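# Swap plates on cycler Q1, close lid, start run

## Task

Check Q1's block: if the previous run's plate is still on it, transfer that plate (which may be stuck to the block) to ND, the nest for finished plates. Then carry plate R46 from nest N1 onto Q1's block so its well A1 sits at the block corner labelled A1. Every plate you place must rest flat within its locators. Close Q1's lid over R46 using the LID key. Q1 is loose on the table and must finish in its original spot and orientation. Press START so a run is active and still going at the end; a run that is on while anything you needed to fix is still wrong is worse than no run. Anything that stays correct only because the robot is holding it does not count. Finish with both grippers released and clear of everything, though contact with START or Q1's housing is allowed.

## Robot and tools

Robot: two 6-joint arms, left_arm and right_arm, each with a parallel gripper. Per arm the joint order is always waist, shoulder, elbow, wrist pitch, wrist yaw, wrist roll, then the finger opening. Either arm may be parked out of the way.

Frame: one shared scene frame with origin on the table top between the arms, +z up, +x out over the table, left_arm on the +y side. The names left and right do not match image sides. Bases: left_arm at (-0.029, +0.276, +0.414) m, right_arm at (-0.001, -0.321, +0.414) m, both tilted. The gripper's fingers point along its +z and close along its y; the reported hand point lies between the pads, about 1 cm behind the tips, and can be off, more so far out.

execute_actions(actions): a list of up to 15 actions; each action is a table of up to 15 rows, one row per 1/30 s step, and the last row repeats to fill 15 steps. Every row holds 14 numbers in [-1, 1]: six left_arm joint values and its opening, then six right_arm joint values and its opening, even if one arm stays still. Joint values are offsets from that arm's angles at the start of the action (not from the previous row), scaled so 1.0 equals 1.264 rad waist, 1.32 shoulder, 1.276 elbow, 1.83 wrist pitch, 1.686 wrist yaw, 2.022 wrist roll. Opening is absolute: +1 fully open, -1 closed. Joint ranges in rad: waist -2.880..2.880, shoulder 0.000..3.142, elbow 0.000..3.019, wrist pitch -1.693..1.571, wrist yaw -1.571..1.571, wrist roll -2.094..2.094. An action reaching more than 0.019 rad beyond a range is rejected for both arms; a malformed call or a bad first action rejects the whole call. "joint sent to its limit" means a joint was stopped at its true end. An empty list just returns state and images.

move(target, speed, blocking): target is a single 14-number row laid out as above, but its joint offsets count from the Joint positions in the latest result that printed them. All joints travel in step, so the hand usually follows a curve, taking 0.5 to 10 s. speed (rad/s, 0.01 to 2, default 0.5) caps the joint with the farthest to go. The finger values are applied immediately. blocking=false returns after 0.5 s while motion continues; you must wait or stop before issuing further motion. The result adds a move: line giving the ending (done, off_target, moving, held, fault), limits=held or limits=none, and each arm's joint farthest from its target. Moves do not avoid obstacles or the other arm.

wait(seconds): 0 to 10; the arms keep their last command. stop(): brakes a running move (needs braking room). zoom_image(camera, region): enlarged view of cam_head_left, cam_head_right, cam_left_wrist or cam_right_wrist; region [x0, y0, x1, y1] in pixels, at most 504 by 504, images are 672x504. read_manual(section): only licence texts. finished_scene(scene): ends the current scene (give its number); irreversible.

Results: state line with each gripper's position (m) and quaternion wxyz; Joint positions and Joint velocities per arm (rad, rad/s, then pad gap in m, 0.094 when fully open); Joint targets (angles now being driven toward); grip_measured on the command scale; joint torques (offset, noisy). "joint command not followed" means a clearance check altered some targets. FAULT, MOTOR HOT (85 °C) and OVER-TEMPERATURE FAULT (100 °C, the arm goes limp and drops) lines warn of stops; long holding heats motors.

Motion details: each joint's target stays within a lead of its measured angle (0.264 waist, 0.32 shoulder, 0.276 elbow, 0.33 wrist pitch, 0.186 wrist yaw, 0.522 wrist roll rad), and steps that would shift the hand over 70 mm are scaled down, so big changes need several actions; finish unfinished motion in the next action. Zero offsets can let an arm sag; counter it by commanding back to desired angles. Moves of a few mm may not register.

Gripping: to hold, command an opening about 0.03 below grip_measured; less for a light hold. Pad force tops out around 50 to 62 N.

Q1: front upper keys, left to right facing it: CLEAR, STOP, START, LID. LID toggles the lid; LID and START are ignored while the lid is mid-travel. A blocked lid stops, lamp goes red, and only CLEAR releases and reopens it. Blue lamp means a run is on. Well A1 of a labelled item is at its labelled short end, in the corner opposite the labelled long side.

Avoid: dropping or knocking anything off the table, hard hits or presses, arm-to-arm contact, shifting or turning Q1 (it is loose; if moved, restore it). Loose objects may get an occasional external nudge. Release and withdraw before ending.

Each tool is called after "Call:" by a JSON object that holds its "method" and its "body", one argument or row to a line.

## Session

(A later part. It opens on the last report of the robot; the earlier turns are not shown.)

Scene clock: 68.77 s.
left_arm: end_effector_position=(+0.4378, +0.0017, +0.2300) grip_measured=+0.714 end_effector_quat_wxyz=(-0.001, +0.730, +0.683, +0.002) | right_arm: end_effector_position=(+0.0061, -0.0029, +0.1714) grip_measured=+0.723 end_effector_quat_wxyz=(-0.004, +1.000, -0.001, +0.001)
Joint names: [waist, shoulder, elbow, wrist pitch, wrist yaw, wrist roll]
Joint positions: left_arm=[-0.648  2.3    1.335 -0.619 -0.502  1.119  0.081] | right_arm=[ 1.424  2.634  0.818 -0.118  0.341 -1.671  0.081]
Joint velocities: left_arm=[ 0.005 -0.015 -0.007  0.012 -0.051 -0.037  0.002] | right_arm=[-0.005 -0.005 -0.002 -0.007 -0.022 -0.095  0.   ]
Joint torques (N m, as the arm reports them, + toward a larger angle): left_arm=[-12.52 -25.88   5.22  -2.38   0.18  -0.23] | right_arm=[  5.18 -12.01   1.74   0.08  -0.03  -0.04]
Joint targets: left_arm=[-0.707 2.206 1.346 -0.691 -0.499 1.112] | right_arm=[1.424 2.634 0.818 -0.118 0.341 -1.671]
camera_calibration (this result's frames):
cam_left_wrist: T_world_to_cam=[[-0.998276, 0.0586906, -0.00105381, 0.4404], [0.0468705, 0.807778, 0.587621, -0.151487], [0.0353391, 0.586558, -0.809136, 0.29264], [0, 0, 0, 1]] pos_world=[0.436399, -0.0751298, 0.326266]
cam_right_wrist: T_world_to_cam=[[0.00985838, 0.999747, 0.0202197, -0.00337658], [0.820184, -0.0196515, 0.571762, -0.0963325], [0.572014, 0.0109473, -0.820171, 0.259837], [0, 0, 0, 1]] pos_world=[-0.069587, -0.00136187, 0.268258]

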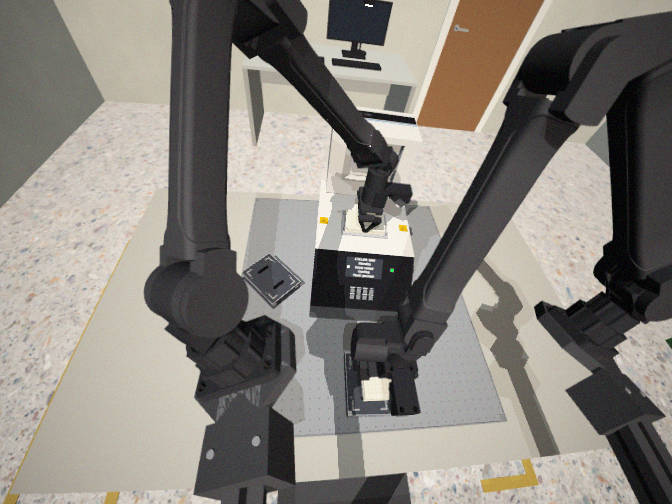

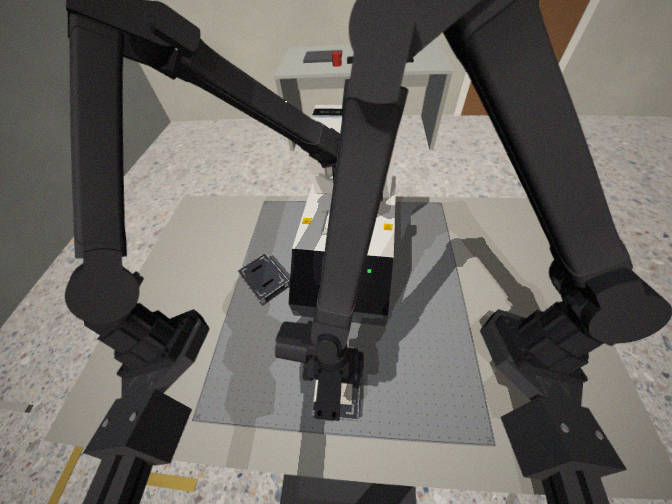

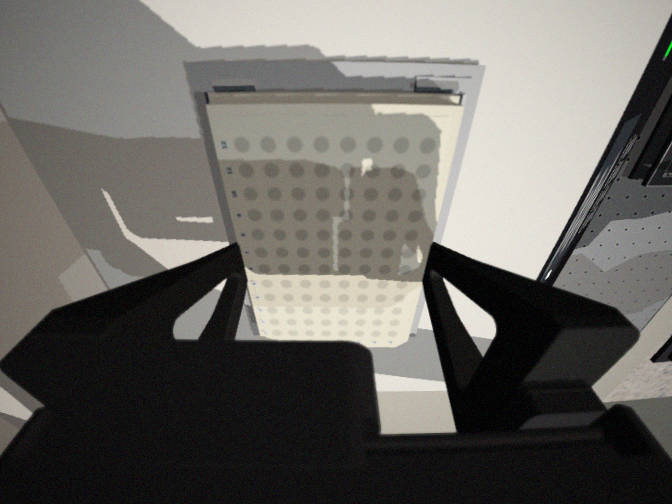

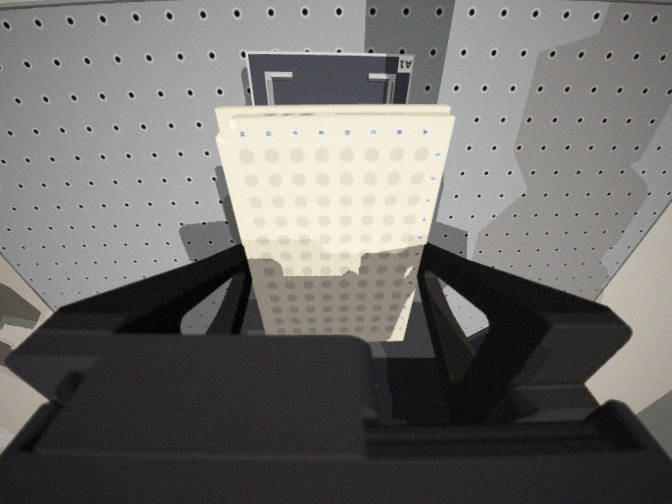

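Call:
{"method": "execute_actions", "body": {
  "actions": [
    [[-0.0454,-0.0698,0.0114,-0.0389,0.0031,-0.0035,0.68,0,0,0,0,0,0,0.69],[-0.0442,-0.0683,0.0142,-0.0385,0.0045,-0.0035,0.68,0,0,0,0,0,0,0.69],[-0.0429,-0.0669,0.017,-0.0381,0.0058,-0.0035,0.68,0,0,0,0,0,0,0.69],[-0.0417,-0.0654,0.0198,-0.0377,0.0071,-0.0035,0.68,0,0,0,0,0,0,0.69],[-0.0404,-0.064,0.0226,-0.0373,0.0085,-0.0035,0.68,0,0,0,0,0,0,0.69],[-0.0392,-0.0625,0.0255,-0.0369,0.0098,-0.0035,0.68,0,0,0,0,0,0,0.69],[-0.0379,-0.0611,0.0283,-0.0364,0.0111,-0.0035,0.68,0,0,0,0,0,0,0.69],[-0.0366,-0.0596,0.0311,-0.036,0.0125,-0.0035,0.68,0,0,0,0,0,0,0.69],[-0.0354,-0.0582,0.0339,-0.0356,0.0138,-0.0035,0.68,0,0,0,0,0,0,0.69],[-0.0341,-0.0567,0.0367,-0.0352,0.0151,-0.0035,0.68,0,0,0,0,0,0,0.69],[-0.0329,-0.0553,0.0395,-0.0348,0.0165,-0.0035,0.68,0,0,0,0,0,0,0.69],[-0.0316,-0.0538,0.0423,-0.0344,0.0178,-0.0035,0.68,0,0,0,0,0,0,0.69]]
  ]
}}

Scene clock: 77.27 s.
left_arm: end_effector_position=(+0.4389, +0.0010, +0.2308) grip_measured=+0.714 end_effector_quat_wxyz=(-0.002, +0.730, +0.683, -0.006) | right_arm: end_effector_position=(+0.0061, -0.0029, +0.1714) grip_measured=+0.723 end_effector_quat_wxyz=(-0.004, +1.000, -0.001, +0.001)
Joint names: [waist, shoulder, elbow, wrist pitch, wrist yaw, wrist roll]
Joint positions: left_arm=[-0.645  2.3    1.343 -0.631 -0.488  1.119  0.081] | right_arm=[ 1.424  2.634  0.818 -0.118  0.341 -1.671  0.081]
Joint velocities: left_arm=[-0.015 -0.005  0.002  0.007 -0.081 -0.066 -0.001] | right_arm=[-0.005  0.015  0.007 -0.007  0.022  0.037 -0.001]
Joint torques (N m, as the arm reports them, + toward a larger angle): left_arm=[-11.44 -23.82   7.89  -1.59   0.81  -0.23] | right_arm=[  5.21 -12.01   1.75   0.09  -0.03  -0.04]
Joint targets: left_arm=[-0.688 2.229 1.390 -0.682 -0.472 1.112] | right_arm=[1.424 2.634 0.818 -0.118 0.341 -1.671]
camera_calibration (this result's frames):
cam_left_wrist: T_world_to_cam=[[-0.99827, 0.0580026, 0.00967076, 0.439055], [0.052869, 0.813309, 0.579425, -0.152188], [0.0257428, 0.578933, -0.814969, 0.299208], [0, 0, 0, 1]] pos_world=[0.438639, -0.0749117, 0.32778]
cam_right_wrist: T_world_to_cam=[[0.00985838, 0.999747, 0.0202197, -0.00337658], [0.820184, -0.0196515, 0.571762, -0.0963325], [0.572014, 0.0109473, -0.820171, 0.259837], [0, 0, 0, 1]] pos_world=[-0.069587, -0.00136187, 0.268258]

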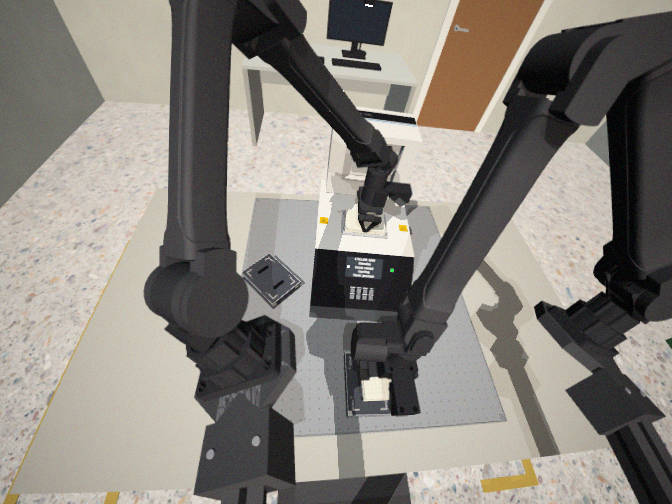

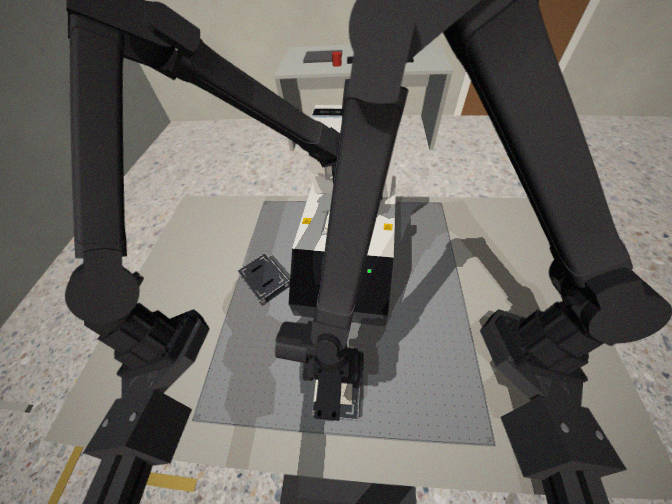

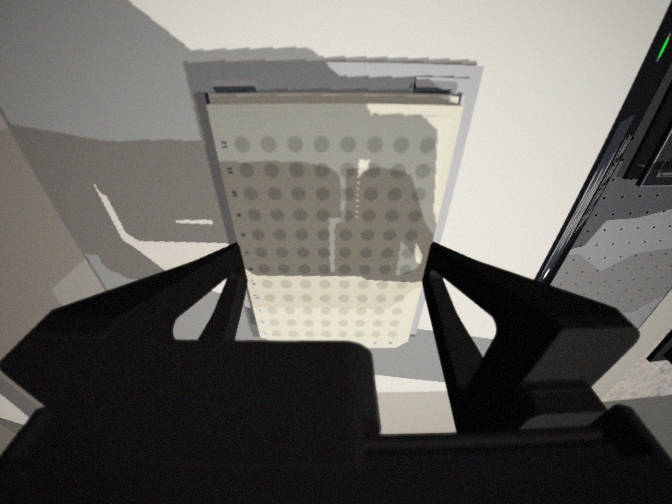

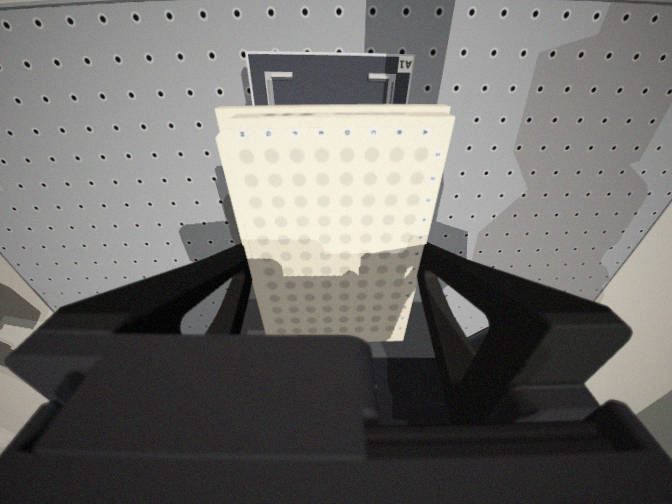

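Call:
{"method": "execute_actions", "body": {
  "actions": [
    [[-0.034,-0.0538,0.0373,-0.029,0.009,-0.0035,0.68,0,0,0,0,0,0,0.69],[-0.034,-0.0538,0.0379,-0.0301,0.009,-0.0035,0.68,0,0,0,0,0,0,0.69],[-0.034,-0.0538,0.0385,-0.0312,0.009,-0.0035,0.68,0,0,0,0,0,0,0.69],[-0.034,-0.0538,0.0391,-0.0323,0.009,-0.0035,0.68,0,0,0,0,0,0,0.69],[-0.034,-0.0538,0.0397,-0.0334,0.009,-0.0035,0.68,0,0,0,0,0,0,0.69],[-0.034,-0.0538,0.0403,-0.0345,0.009,-0.0035,0.68,0,0,0,0,0,0,0.69],[-0.034,-0.0538,0.0409,-0.0357,0.009,-0.0035,0.68,0,0,0,0,0,0,0.69],[-0.034,-0.0538,0.0415,-0.0369,0.009,-0.0035,0.68,0,0,0,0,0,0,0.69],[-0.034,-0.0538,0.0421,-0.0381,0.009,-0.0035,0.68,0,0,0,0,0,0,0.69],[-0.034,-0.0538,0.0427,-0.0393,0.009,-0.0035,0.68,0,0,0,0,0,0,0.69],[-0.034,-0.0538,0.0433,-0.0405,0.009,-0.0035,0.68,0,0,0,0,0,0,0.69],[-0.034,-0.0538,0.044,-0.042,0.009,-0.0035,0.68,0,0,0,0,0,0,0.69]]
  ]
}}

Scene clock: 78.43 s.
left_arm: end_effector_position=(+0.4406, -0.0062, +0.2566) grip_measured=+0.714 end_effector_quat_wxyz=(+0.001, +0.741, +0.672, -0.012) | right_arm: end_effector_position=(+0.0061, -0.0029, +0.1714) grip_measured=+0.723 end_effector_quat_wxyz=(-0.004, +1.000, -0.001, +0.001)
Joint names: [waist, shoulder, elbow, wrist pitch, wrist yaw, wrist roll]
Joint positions: left_arm=[-0.673  2.266  1.357 -0.692 -0.475  1.119  0.081] | right_arm=[ 1.424  2.634  0.818 -0.118  0.341 -1.671  0.081]
Joint velocities: left_arm=[-0.151 -0.161  0.085 -0.032 -0.007 -0.007 -0.   ] | right_arm=[-0.015 -0.015  0.002  0.002 -0.007 -0.066 -0.001]
Joint torques (N m, as the arm reports them, + toward a larger angle): left_arm=[ -8.71 -20.12   7.61  -0.21   0.17  -0.23] | right_arm=[  5.23 -12.01   1.75   0.08  -0.03  -0.04]
Joint targets: left_arm=[-0.688 2.229 1.399 -0.708 -0.473 1.112] | right_arm=[1.424 2.634 0.818 -0.118 0.341 -1.671]
camera_calibration (this result's frames):
cam_left_wrist: T_world_to_cam=[[-0.995952, 0.0888177, 0.0138132, 0.438991], [0.0808391, 0.817888, 0.56967, -0.171074], [0.0392991, 0.568481, -0.821758, 0.320084], [0, 0, 0, 1]] pos_world=[0.438465, -0.0810321, 0.354423]
cam_right_wrist: T_world_to_cam=[[0.00985838, 0.999747, 0.0202197, -0.00337658], [0.820184, -0.0196515, 0.571762, -0.0963325], [0.572014, 0.0109473, -0.820171, 0.259837], [0, 0, 0, 1]] pos_world=[-0.069587, -0.00136187, 0.268258]

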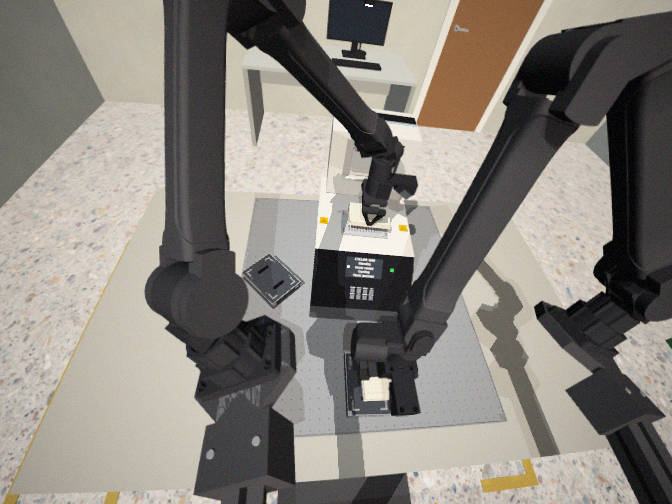

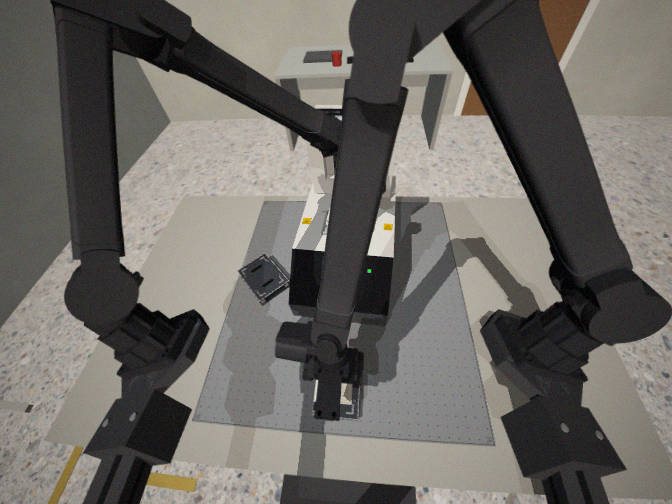

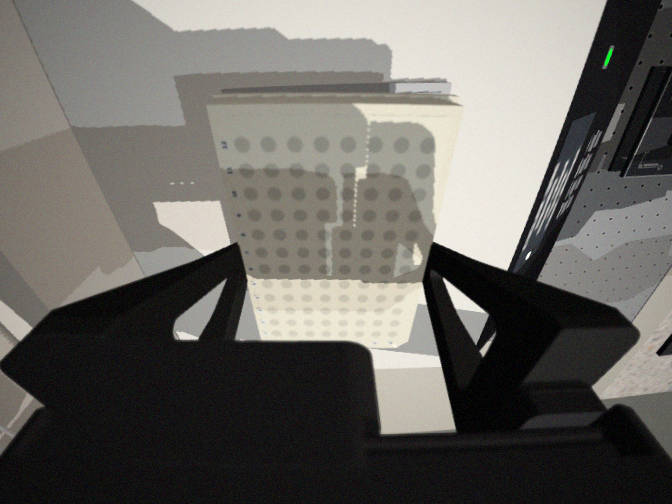

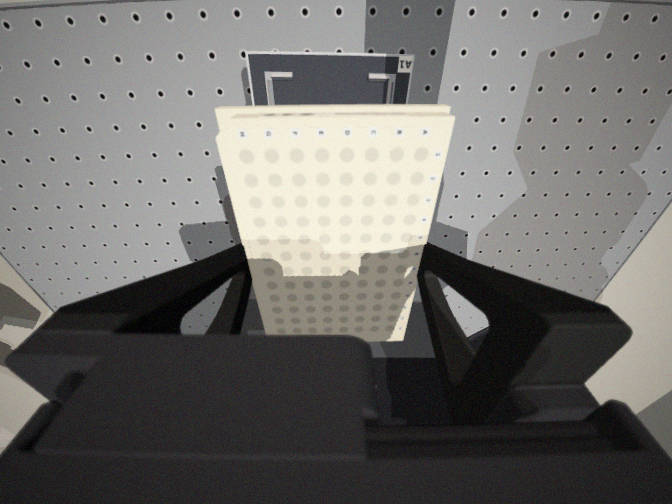

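Call:
{"method": "move", "body": {
  "target": [0.4280,-0.4439,-0.5572,0.2317,0.0243,-0.9214,0.68,-0.3214,-0.3290,0.0435,-0.1810,0.0693,0.3566,0.69],
  "speed": 1.6
}}

Scene clock: 82.73 s.
left_arm: end_effector_position=(+0.3244, +0.2969, +0.2461) grip_measured=+0.714 end_effector_quat_wxyz=(-0.008, -0.380, +0.925, +0.004) | right_arm: end_effector_position=(+0.1892, -0.0062, +0.2635) grip_measured=+0.723 end_effector_quat_wxyz=(+0.006, +0.847, -0.531, +0.000)
Joint names: [waist, shoulder, elbow, wrist pitch, wrist yaw, wrist roll]
Joint positions: left_arm=[-0.133  1.703  0.65  -0.284 -0.436 -0.732  0.081] | right_arm=[ 1.025  2.214  0.853 -0.431  0.456 -0.96   0.081]
Joint velocities: left_arm=[-0.005  0.005 -0.002 -0.012 -0.007 -0.066  0.   ] | right_arm=[ 0.005 -0.005 -0.002 -0.007  0.007 -0.022 -0.001]
Joint torques (N m, as the arm reports them, + toward a larger angle): left_arm=[ -4.48 -12.88   2.07   0.98   0.    -0.26] | right_arm=[  6.88 -12.1    5.94  -0.5    0.07   0.05]
Joint targets: left_arm=[-0.132 1.680 0.646 -0.267 -0.434 -0.744] | right_arm=[1.017 2.200 0.873 -0.449 0.458 -0.950]
move: off_target (left_arm, right_arm); limits=none; left_arm: farthest joint: the shoulder, 0.023 radians from its target (0.573 radians at the start); right_arm: farthest joint: the elbow, 0.021 radians from its target (0.056 radians at the start)
camera_calibration (this result's frames):
cam_left_wrist: T_world_to_cam=[[0.708852, -0.705213, -0.0142881, -0.013866], [-0.561481, -0.576408, 0.593711, 0.212767], [-0.426928, -0.412831, -0.804552, 0.582042], [0, 0, 0, 1]] pos_world=[0.377784, 0.353147, 0.341762]
cam_right_wrist: T_world_to_cam=[[0.903035, 0.429558, 0.00263953, -0.171722], [0.349413, -0.738097, 0.577169, -0.216028], [0.249876, -0.520282, -0.81662, 0.287345], [0, 0, 0, 1]] pos_world=[0.158753, 0.063815, 0.35979]

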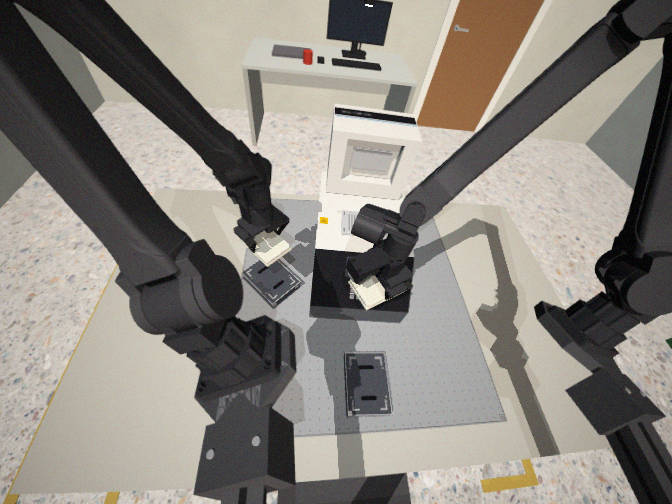

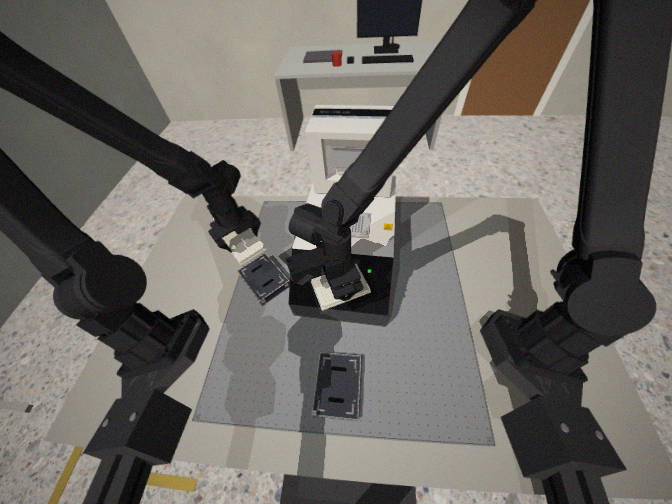

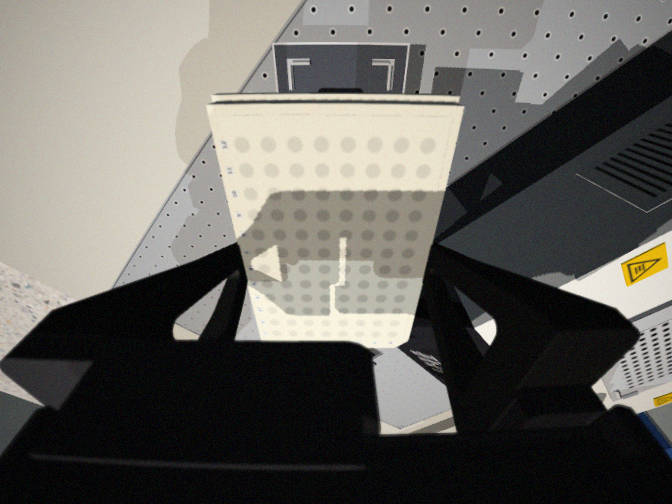

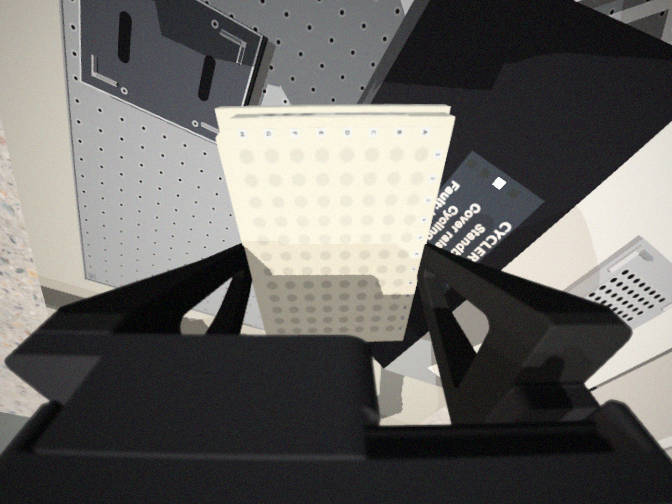

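Call:
{"method": "move", "body": {
  "target": [0.1309,0.3523,0.1201,0.2301,0.0291,0.0904,0.68,-0.3000,-0.0177,0.3771,-0.1537,0.0263,0.0556,0.69],
  "speed": 0.6
}}

Scene clock: 85.17 s.
left_arm: end_effector_position=(+0.3346, +0.2985, +0.0952) grip_measured=+0.714 end_effector_quat_wxyz=(+0.001, -0.385, +0.923, +0.001) | right_arm: end_effector_position=(+0.4448, -0.0186, +0.2651) grip_measured=+0.723 end_effector_quat_wxyz=(+0.005, +0.675, -0.738, +0.000)
Joint names: [waist, shoulder, elbow, wrist pitch, wrist yaw, wrist roll]
Joint positions: left_arm=[ 0.032  2.163  0.798  0.119 -0.39  -0.561  0.081] | right_arm=[ 0.636  2.207  1.315 -0.695  0.5   -0.857  0.081]
Joint velocities: left_arm=[ 0.005 -0.005 -0.002 -0.012 -0.037 -0.007 -0.001] | right_arm=[ 0.005 -0.005 -0.007 -0.012 -0.022  0.022 -0.   ]
Joint torques (N m, as the arm reports them, + toward a larger angle): left_arm=[ -5.27 -12.37   0.01   1.08   0.02  -0.07] | right_arm=[ 11.95 -16.11   7.72  -0.47  -0.01   0.07]
Joint targets: left_arm=[0.033 2.168 0.803 0.136 -0.387 -0.549] | right_arm=[0.645 2.191 1.334 -0.713 0.501 -0.847]
move: done; limits=none; left_arm: farthest joint: the wrist pitch, 0.018 radians from its target (0.422 radians at the start); right_arm: farthest joint: the elbow, 0.019 radians from its target (0.481 radians at the start)
camera_calibration (this result's frames):
cam_left_wrist: T_world_to_cam=[[0.716758, -0.697321, -0.00136907, -0.028391], [-0.566559, -0.583493, 0.581848, 0.313941], [-0.406534, -0.416269, -0.813296, 0.460687], [0, 0, 0, 1]] pos_world=[0.3855, 0.355154, 0.19197]
cam_right_wrist: T_world_to_cam=[[0.995356, -0.0960127, 0.00698099, -0.449188], [-0.0823929, -0.812165, 0.577581, -0.124841], [-0.0497854, -0.575473, -0.816304, 0.350575], [0, 0, 0, 1]] pos_world=[0.45427, 0.0572279, 0.361417]

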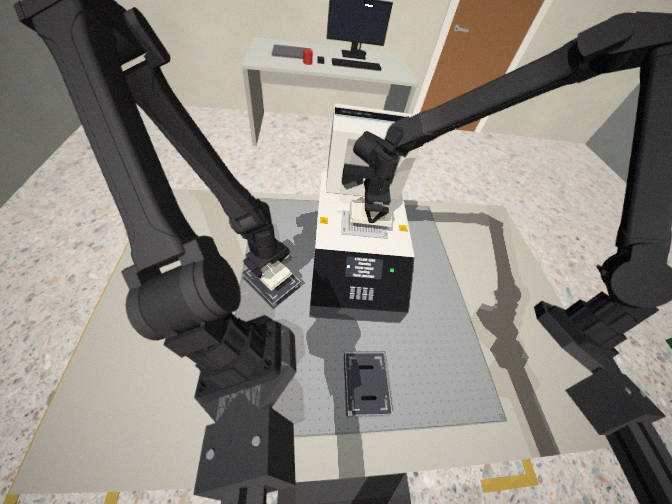

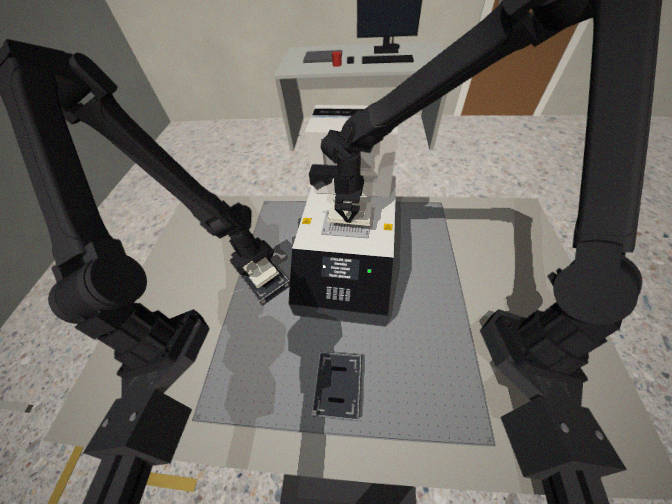

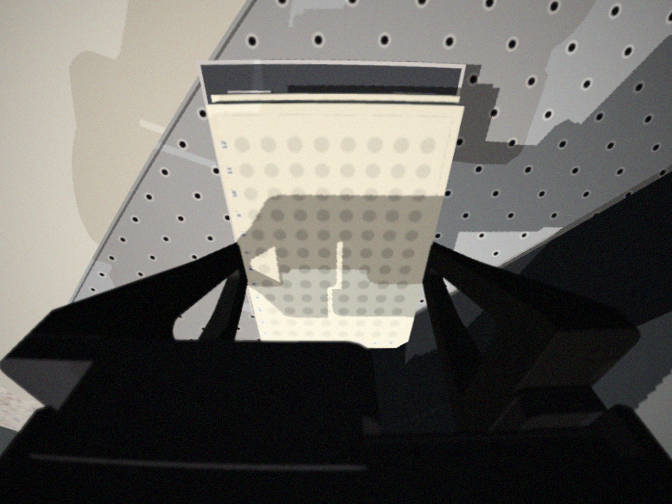

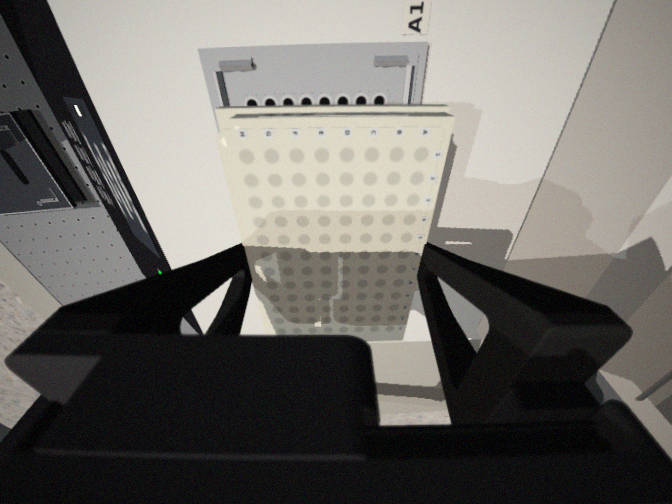

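Call:
{"method": "zoom_image", "body": {
  "camera": "cam_right_wrist",
  "region": [180, 20, 480, 180]
}}

Call:
{"method": "zoom_image", "body": {
  "camera": "cam_left_wrist",
  "region": [180, 30, 500, 190]
}}

Region (180, 20, 480, 180) of cam_right_wrist's 672x504 image, scaled by 1.680, with more detail than that image has; it fills the top 269 rows of this view, and the rest is white.

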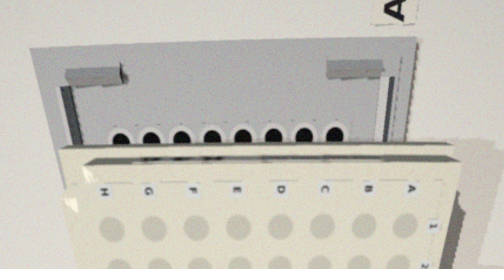

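Region (180, 30, 500, 190) of cam_left_wrist's 672x504 image, scaled by 1.575, with more detail than that image has.

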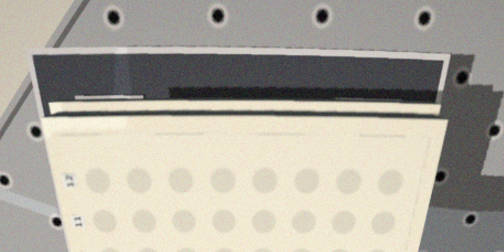

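Call:
{"method": "zoom_image", "body": {
  "camera": "cam_right_wrist",
  "region": [190, 40, 330, 180]
}}

Call:
{"method": "zoom_image", "body": {
  "camera": "cam_right_wrist",
  "region": [320, 40, 460, 180]
}}

Region (190, 40, 330, 180) of cam_right_wrist's 672x504 image, scaled by 3.600, with more detail than that image has.

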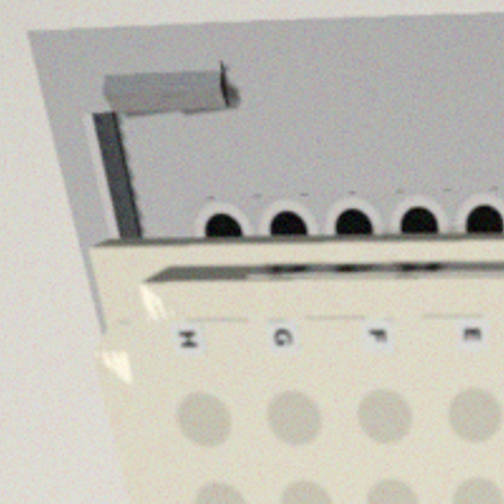

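Region (320, 40, 460, 180) of cam_right_wrist's 672x504 image, scaled by 3.600, with more detail than that image has.

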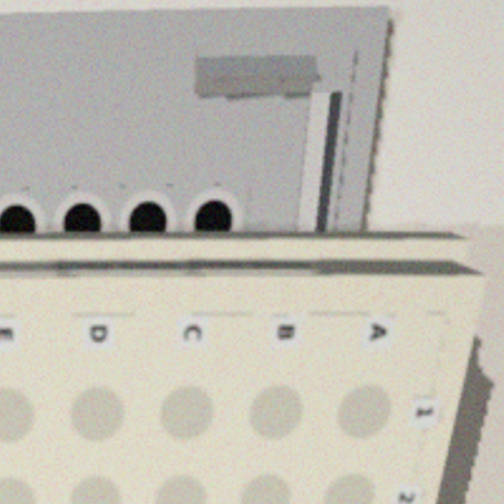

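Call:
{"method": "zoom_image", "body": {
  "camera": "cam_left_wrist",
  "region": [190, 40, 330, 180]
}}

Call:
{"method": "zoom_image", "body": {
  "camera": "cam_left_wrist",
  "region": [350, 40, 490, 180]
}}

Region (190, 40, 330, 180) of cam_left_wrist's 672x504 image, scaled by 3.600, with more detail than that image has.

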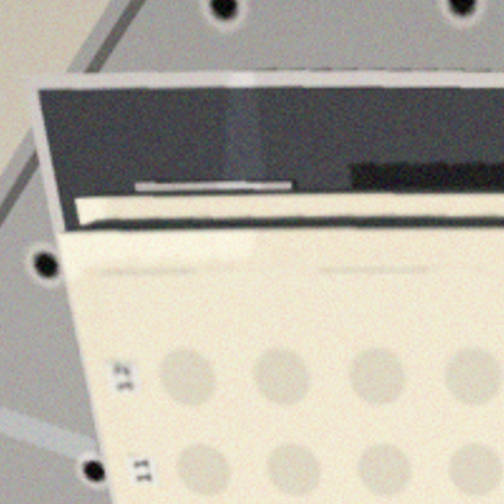

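Region (350, 40, 490, 180) of cam_left_wrist's 672x504 image, scaled by 3.600, with more detail than that image has.

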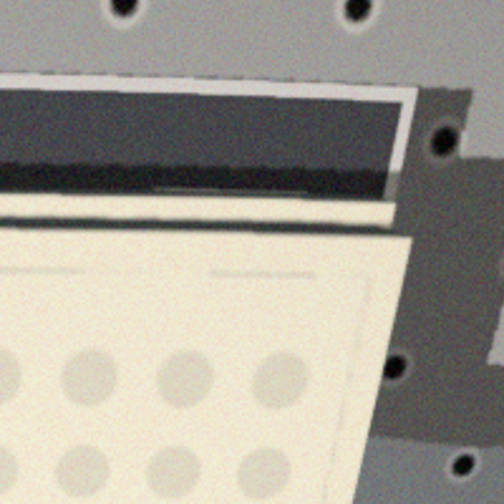

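Call:
{"method": "move", "body": {
  "target": [0.0137,0.0538,0.0144,0.0368,0.0055,0.0154,0.68,0.0183,0.0450,0.0179,0.0415,-0.0027,-0.0097,0.69],
  "speed": 0.2
}}

Scene clock: 89.93 s.
left_arm: end_effector_position=(+0.3288, +0.2940, +0.0776) grip_measured=+0.714 end_effector_quat_wxyz=(+0.002, -0.382, +0.924, -0.001) | right_arm: end_effector_position=(+0.4327, -0.0083, +0.2375) grip_measured=+0.723 end_effector_quat_wxyz=(+0.007, +0.679, -0.734, -0.001)
Joint names: [waist, shoulder, elbow, wrist pitch, wrist yaw, wrist roll]
Joint positions: left_arm=[ 0.043  2.22   0.81   0.169 -0.383 -0.542  0.081] | right_arm=[ 0.636  2.267  1.315 -0.639  0.498 -0.867  0.081]
Joint velocities: left_arm=[-0.015 -0.005 -0.012  0.002 -0.051 -0.037  0.   ] | right_arm=[-0.005 -0.015 -0.002 -0.002  0.066 -0.051  0.   ]
Joint torques (N m, as the arm reports them, + toward a larger angle): left_arm=[ -4.81 -11.6   -0.28   1.07   0.03  -0.06] | right_arm=[ 13.11 -15.67   7.61   0.72  -0.12  -0.14]
Joint targets: left_arm=[0.049 2.234 0.817 0.186 -0.380 -0.530] | right_arm=[0.659 2.266 1.338 -0.619 0.495 -0.876]
move: off_target (right_arm); limits=none; left_arm: farthest joint: the wrist pitch, 0.018 radians from its target (0.068 radians at the start); right_arm: farthest joint: the waist, 0.023 radians from its target (0.023 radians at the start)
camera_calibration (this result's frames):
cam_left_wrist: T_world_to_cam=[[0.711433, -0.702751, 0.00213583, -0.0243403], [-0.572185, -0.577483, 0.582338, 0.318317], [-0.408005, -0.415517, -0.812944, 0.442419], [0, 0, 0, 1]] pos_world=[0.379962, 0.35055, 0.174346]
cam_right_wrist: T_world_to_cam=[[0.996464, -0.0839826, 0.00234388, -0.435261], [-0.0698683, -0.812858, 0.578256, -0.107099], [-0.0466583, -0.576376, -0.815852, 0.331899], [0, 0, 0, 1]] pos_world=[0.441726, 0.0676879, 0.333732]

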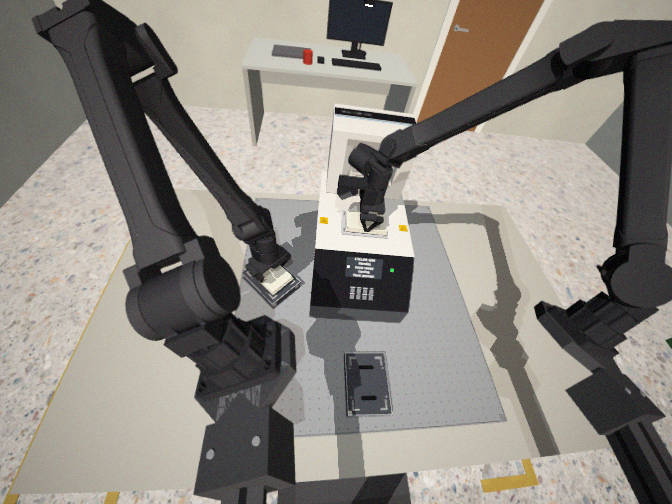

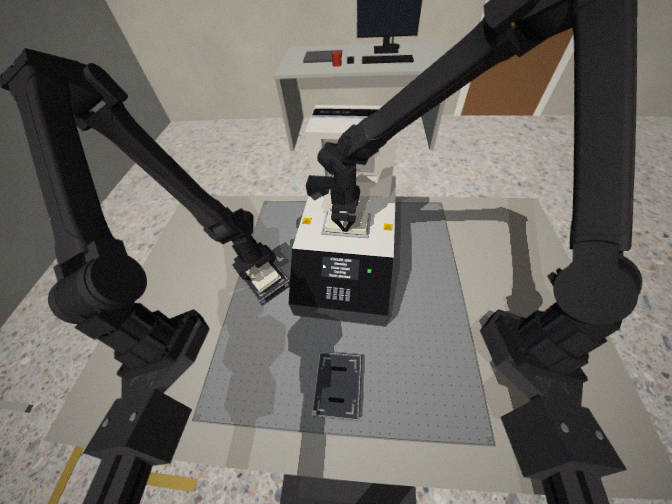

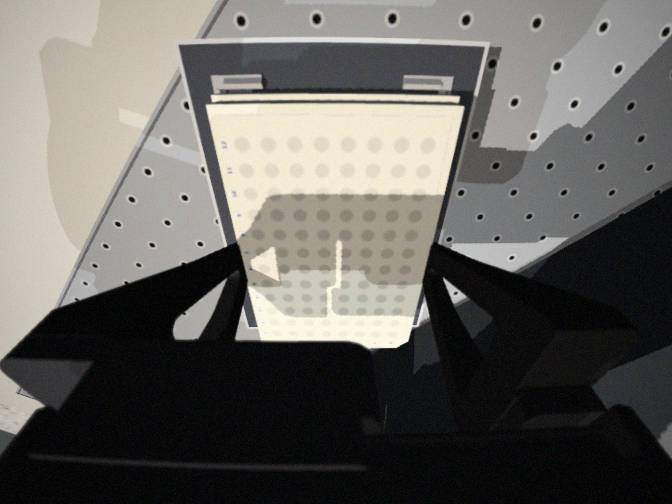

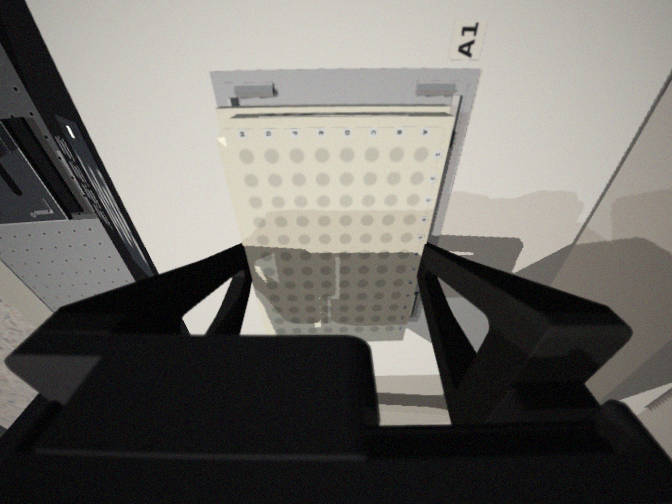

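Call:
{"method": "zoom_image", "body": {
  "camera": "cam_right_wrist",
  "region": [200, 55, 300, 155]
}}

Call:
{"method": "zoom_image", "body": {
  "camera": "cam_right_wrist",
  "region": [395, 55, 495, 155]
}}

Call:
{"method": "zoom_image", "body": {
  "camera": "cam_left_wrist",
  "region": [165, 30, 285, 150]
}}

Call:
{"method": "zoom_image", "body": {
  "camera": "cam_left_wrist",
  "region": [385, 30, 505, 150]
}}

Region (200, 55, 300, 155) of cam_right_wrist's 672x504 image, scaled by 5.040, with more detail than that image has.

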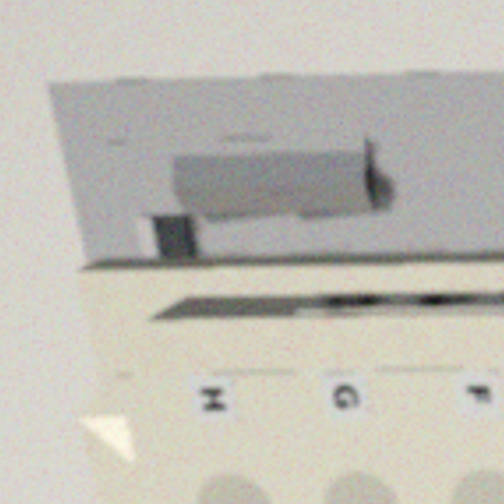

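Region (395, 55, 495, 155) of cam_right_wrist's 672x504 image, scaled by 5.040, with more detail than that image has.

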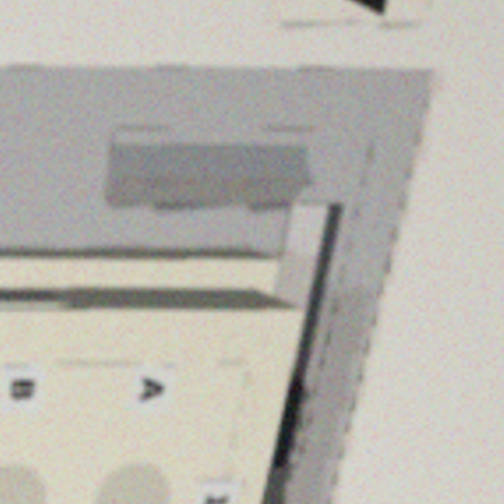

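Region (165, 30, 285, 150) of cam_left_wrist's 672x504 image, scaled by 4.200, with more detail than that image has.

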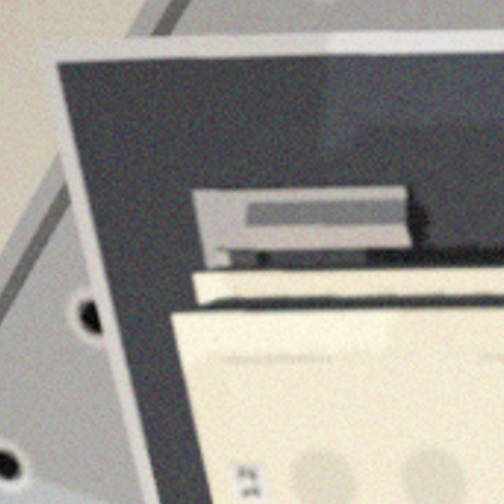

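Region (385, 30, 505, 150) of cam_left_wrist's 672x504 image, scaled by 4.200, with more detail than that image has.

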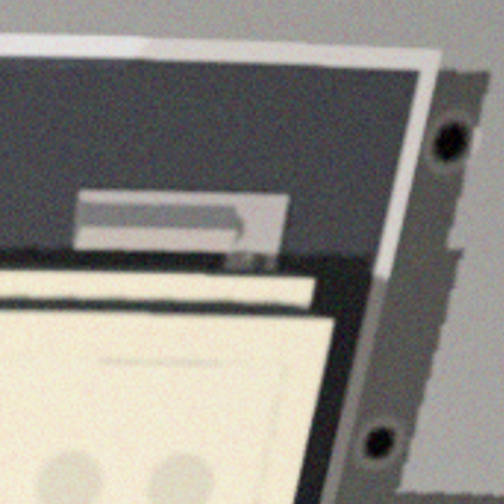

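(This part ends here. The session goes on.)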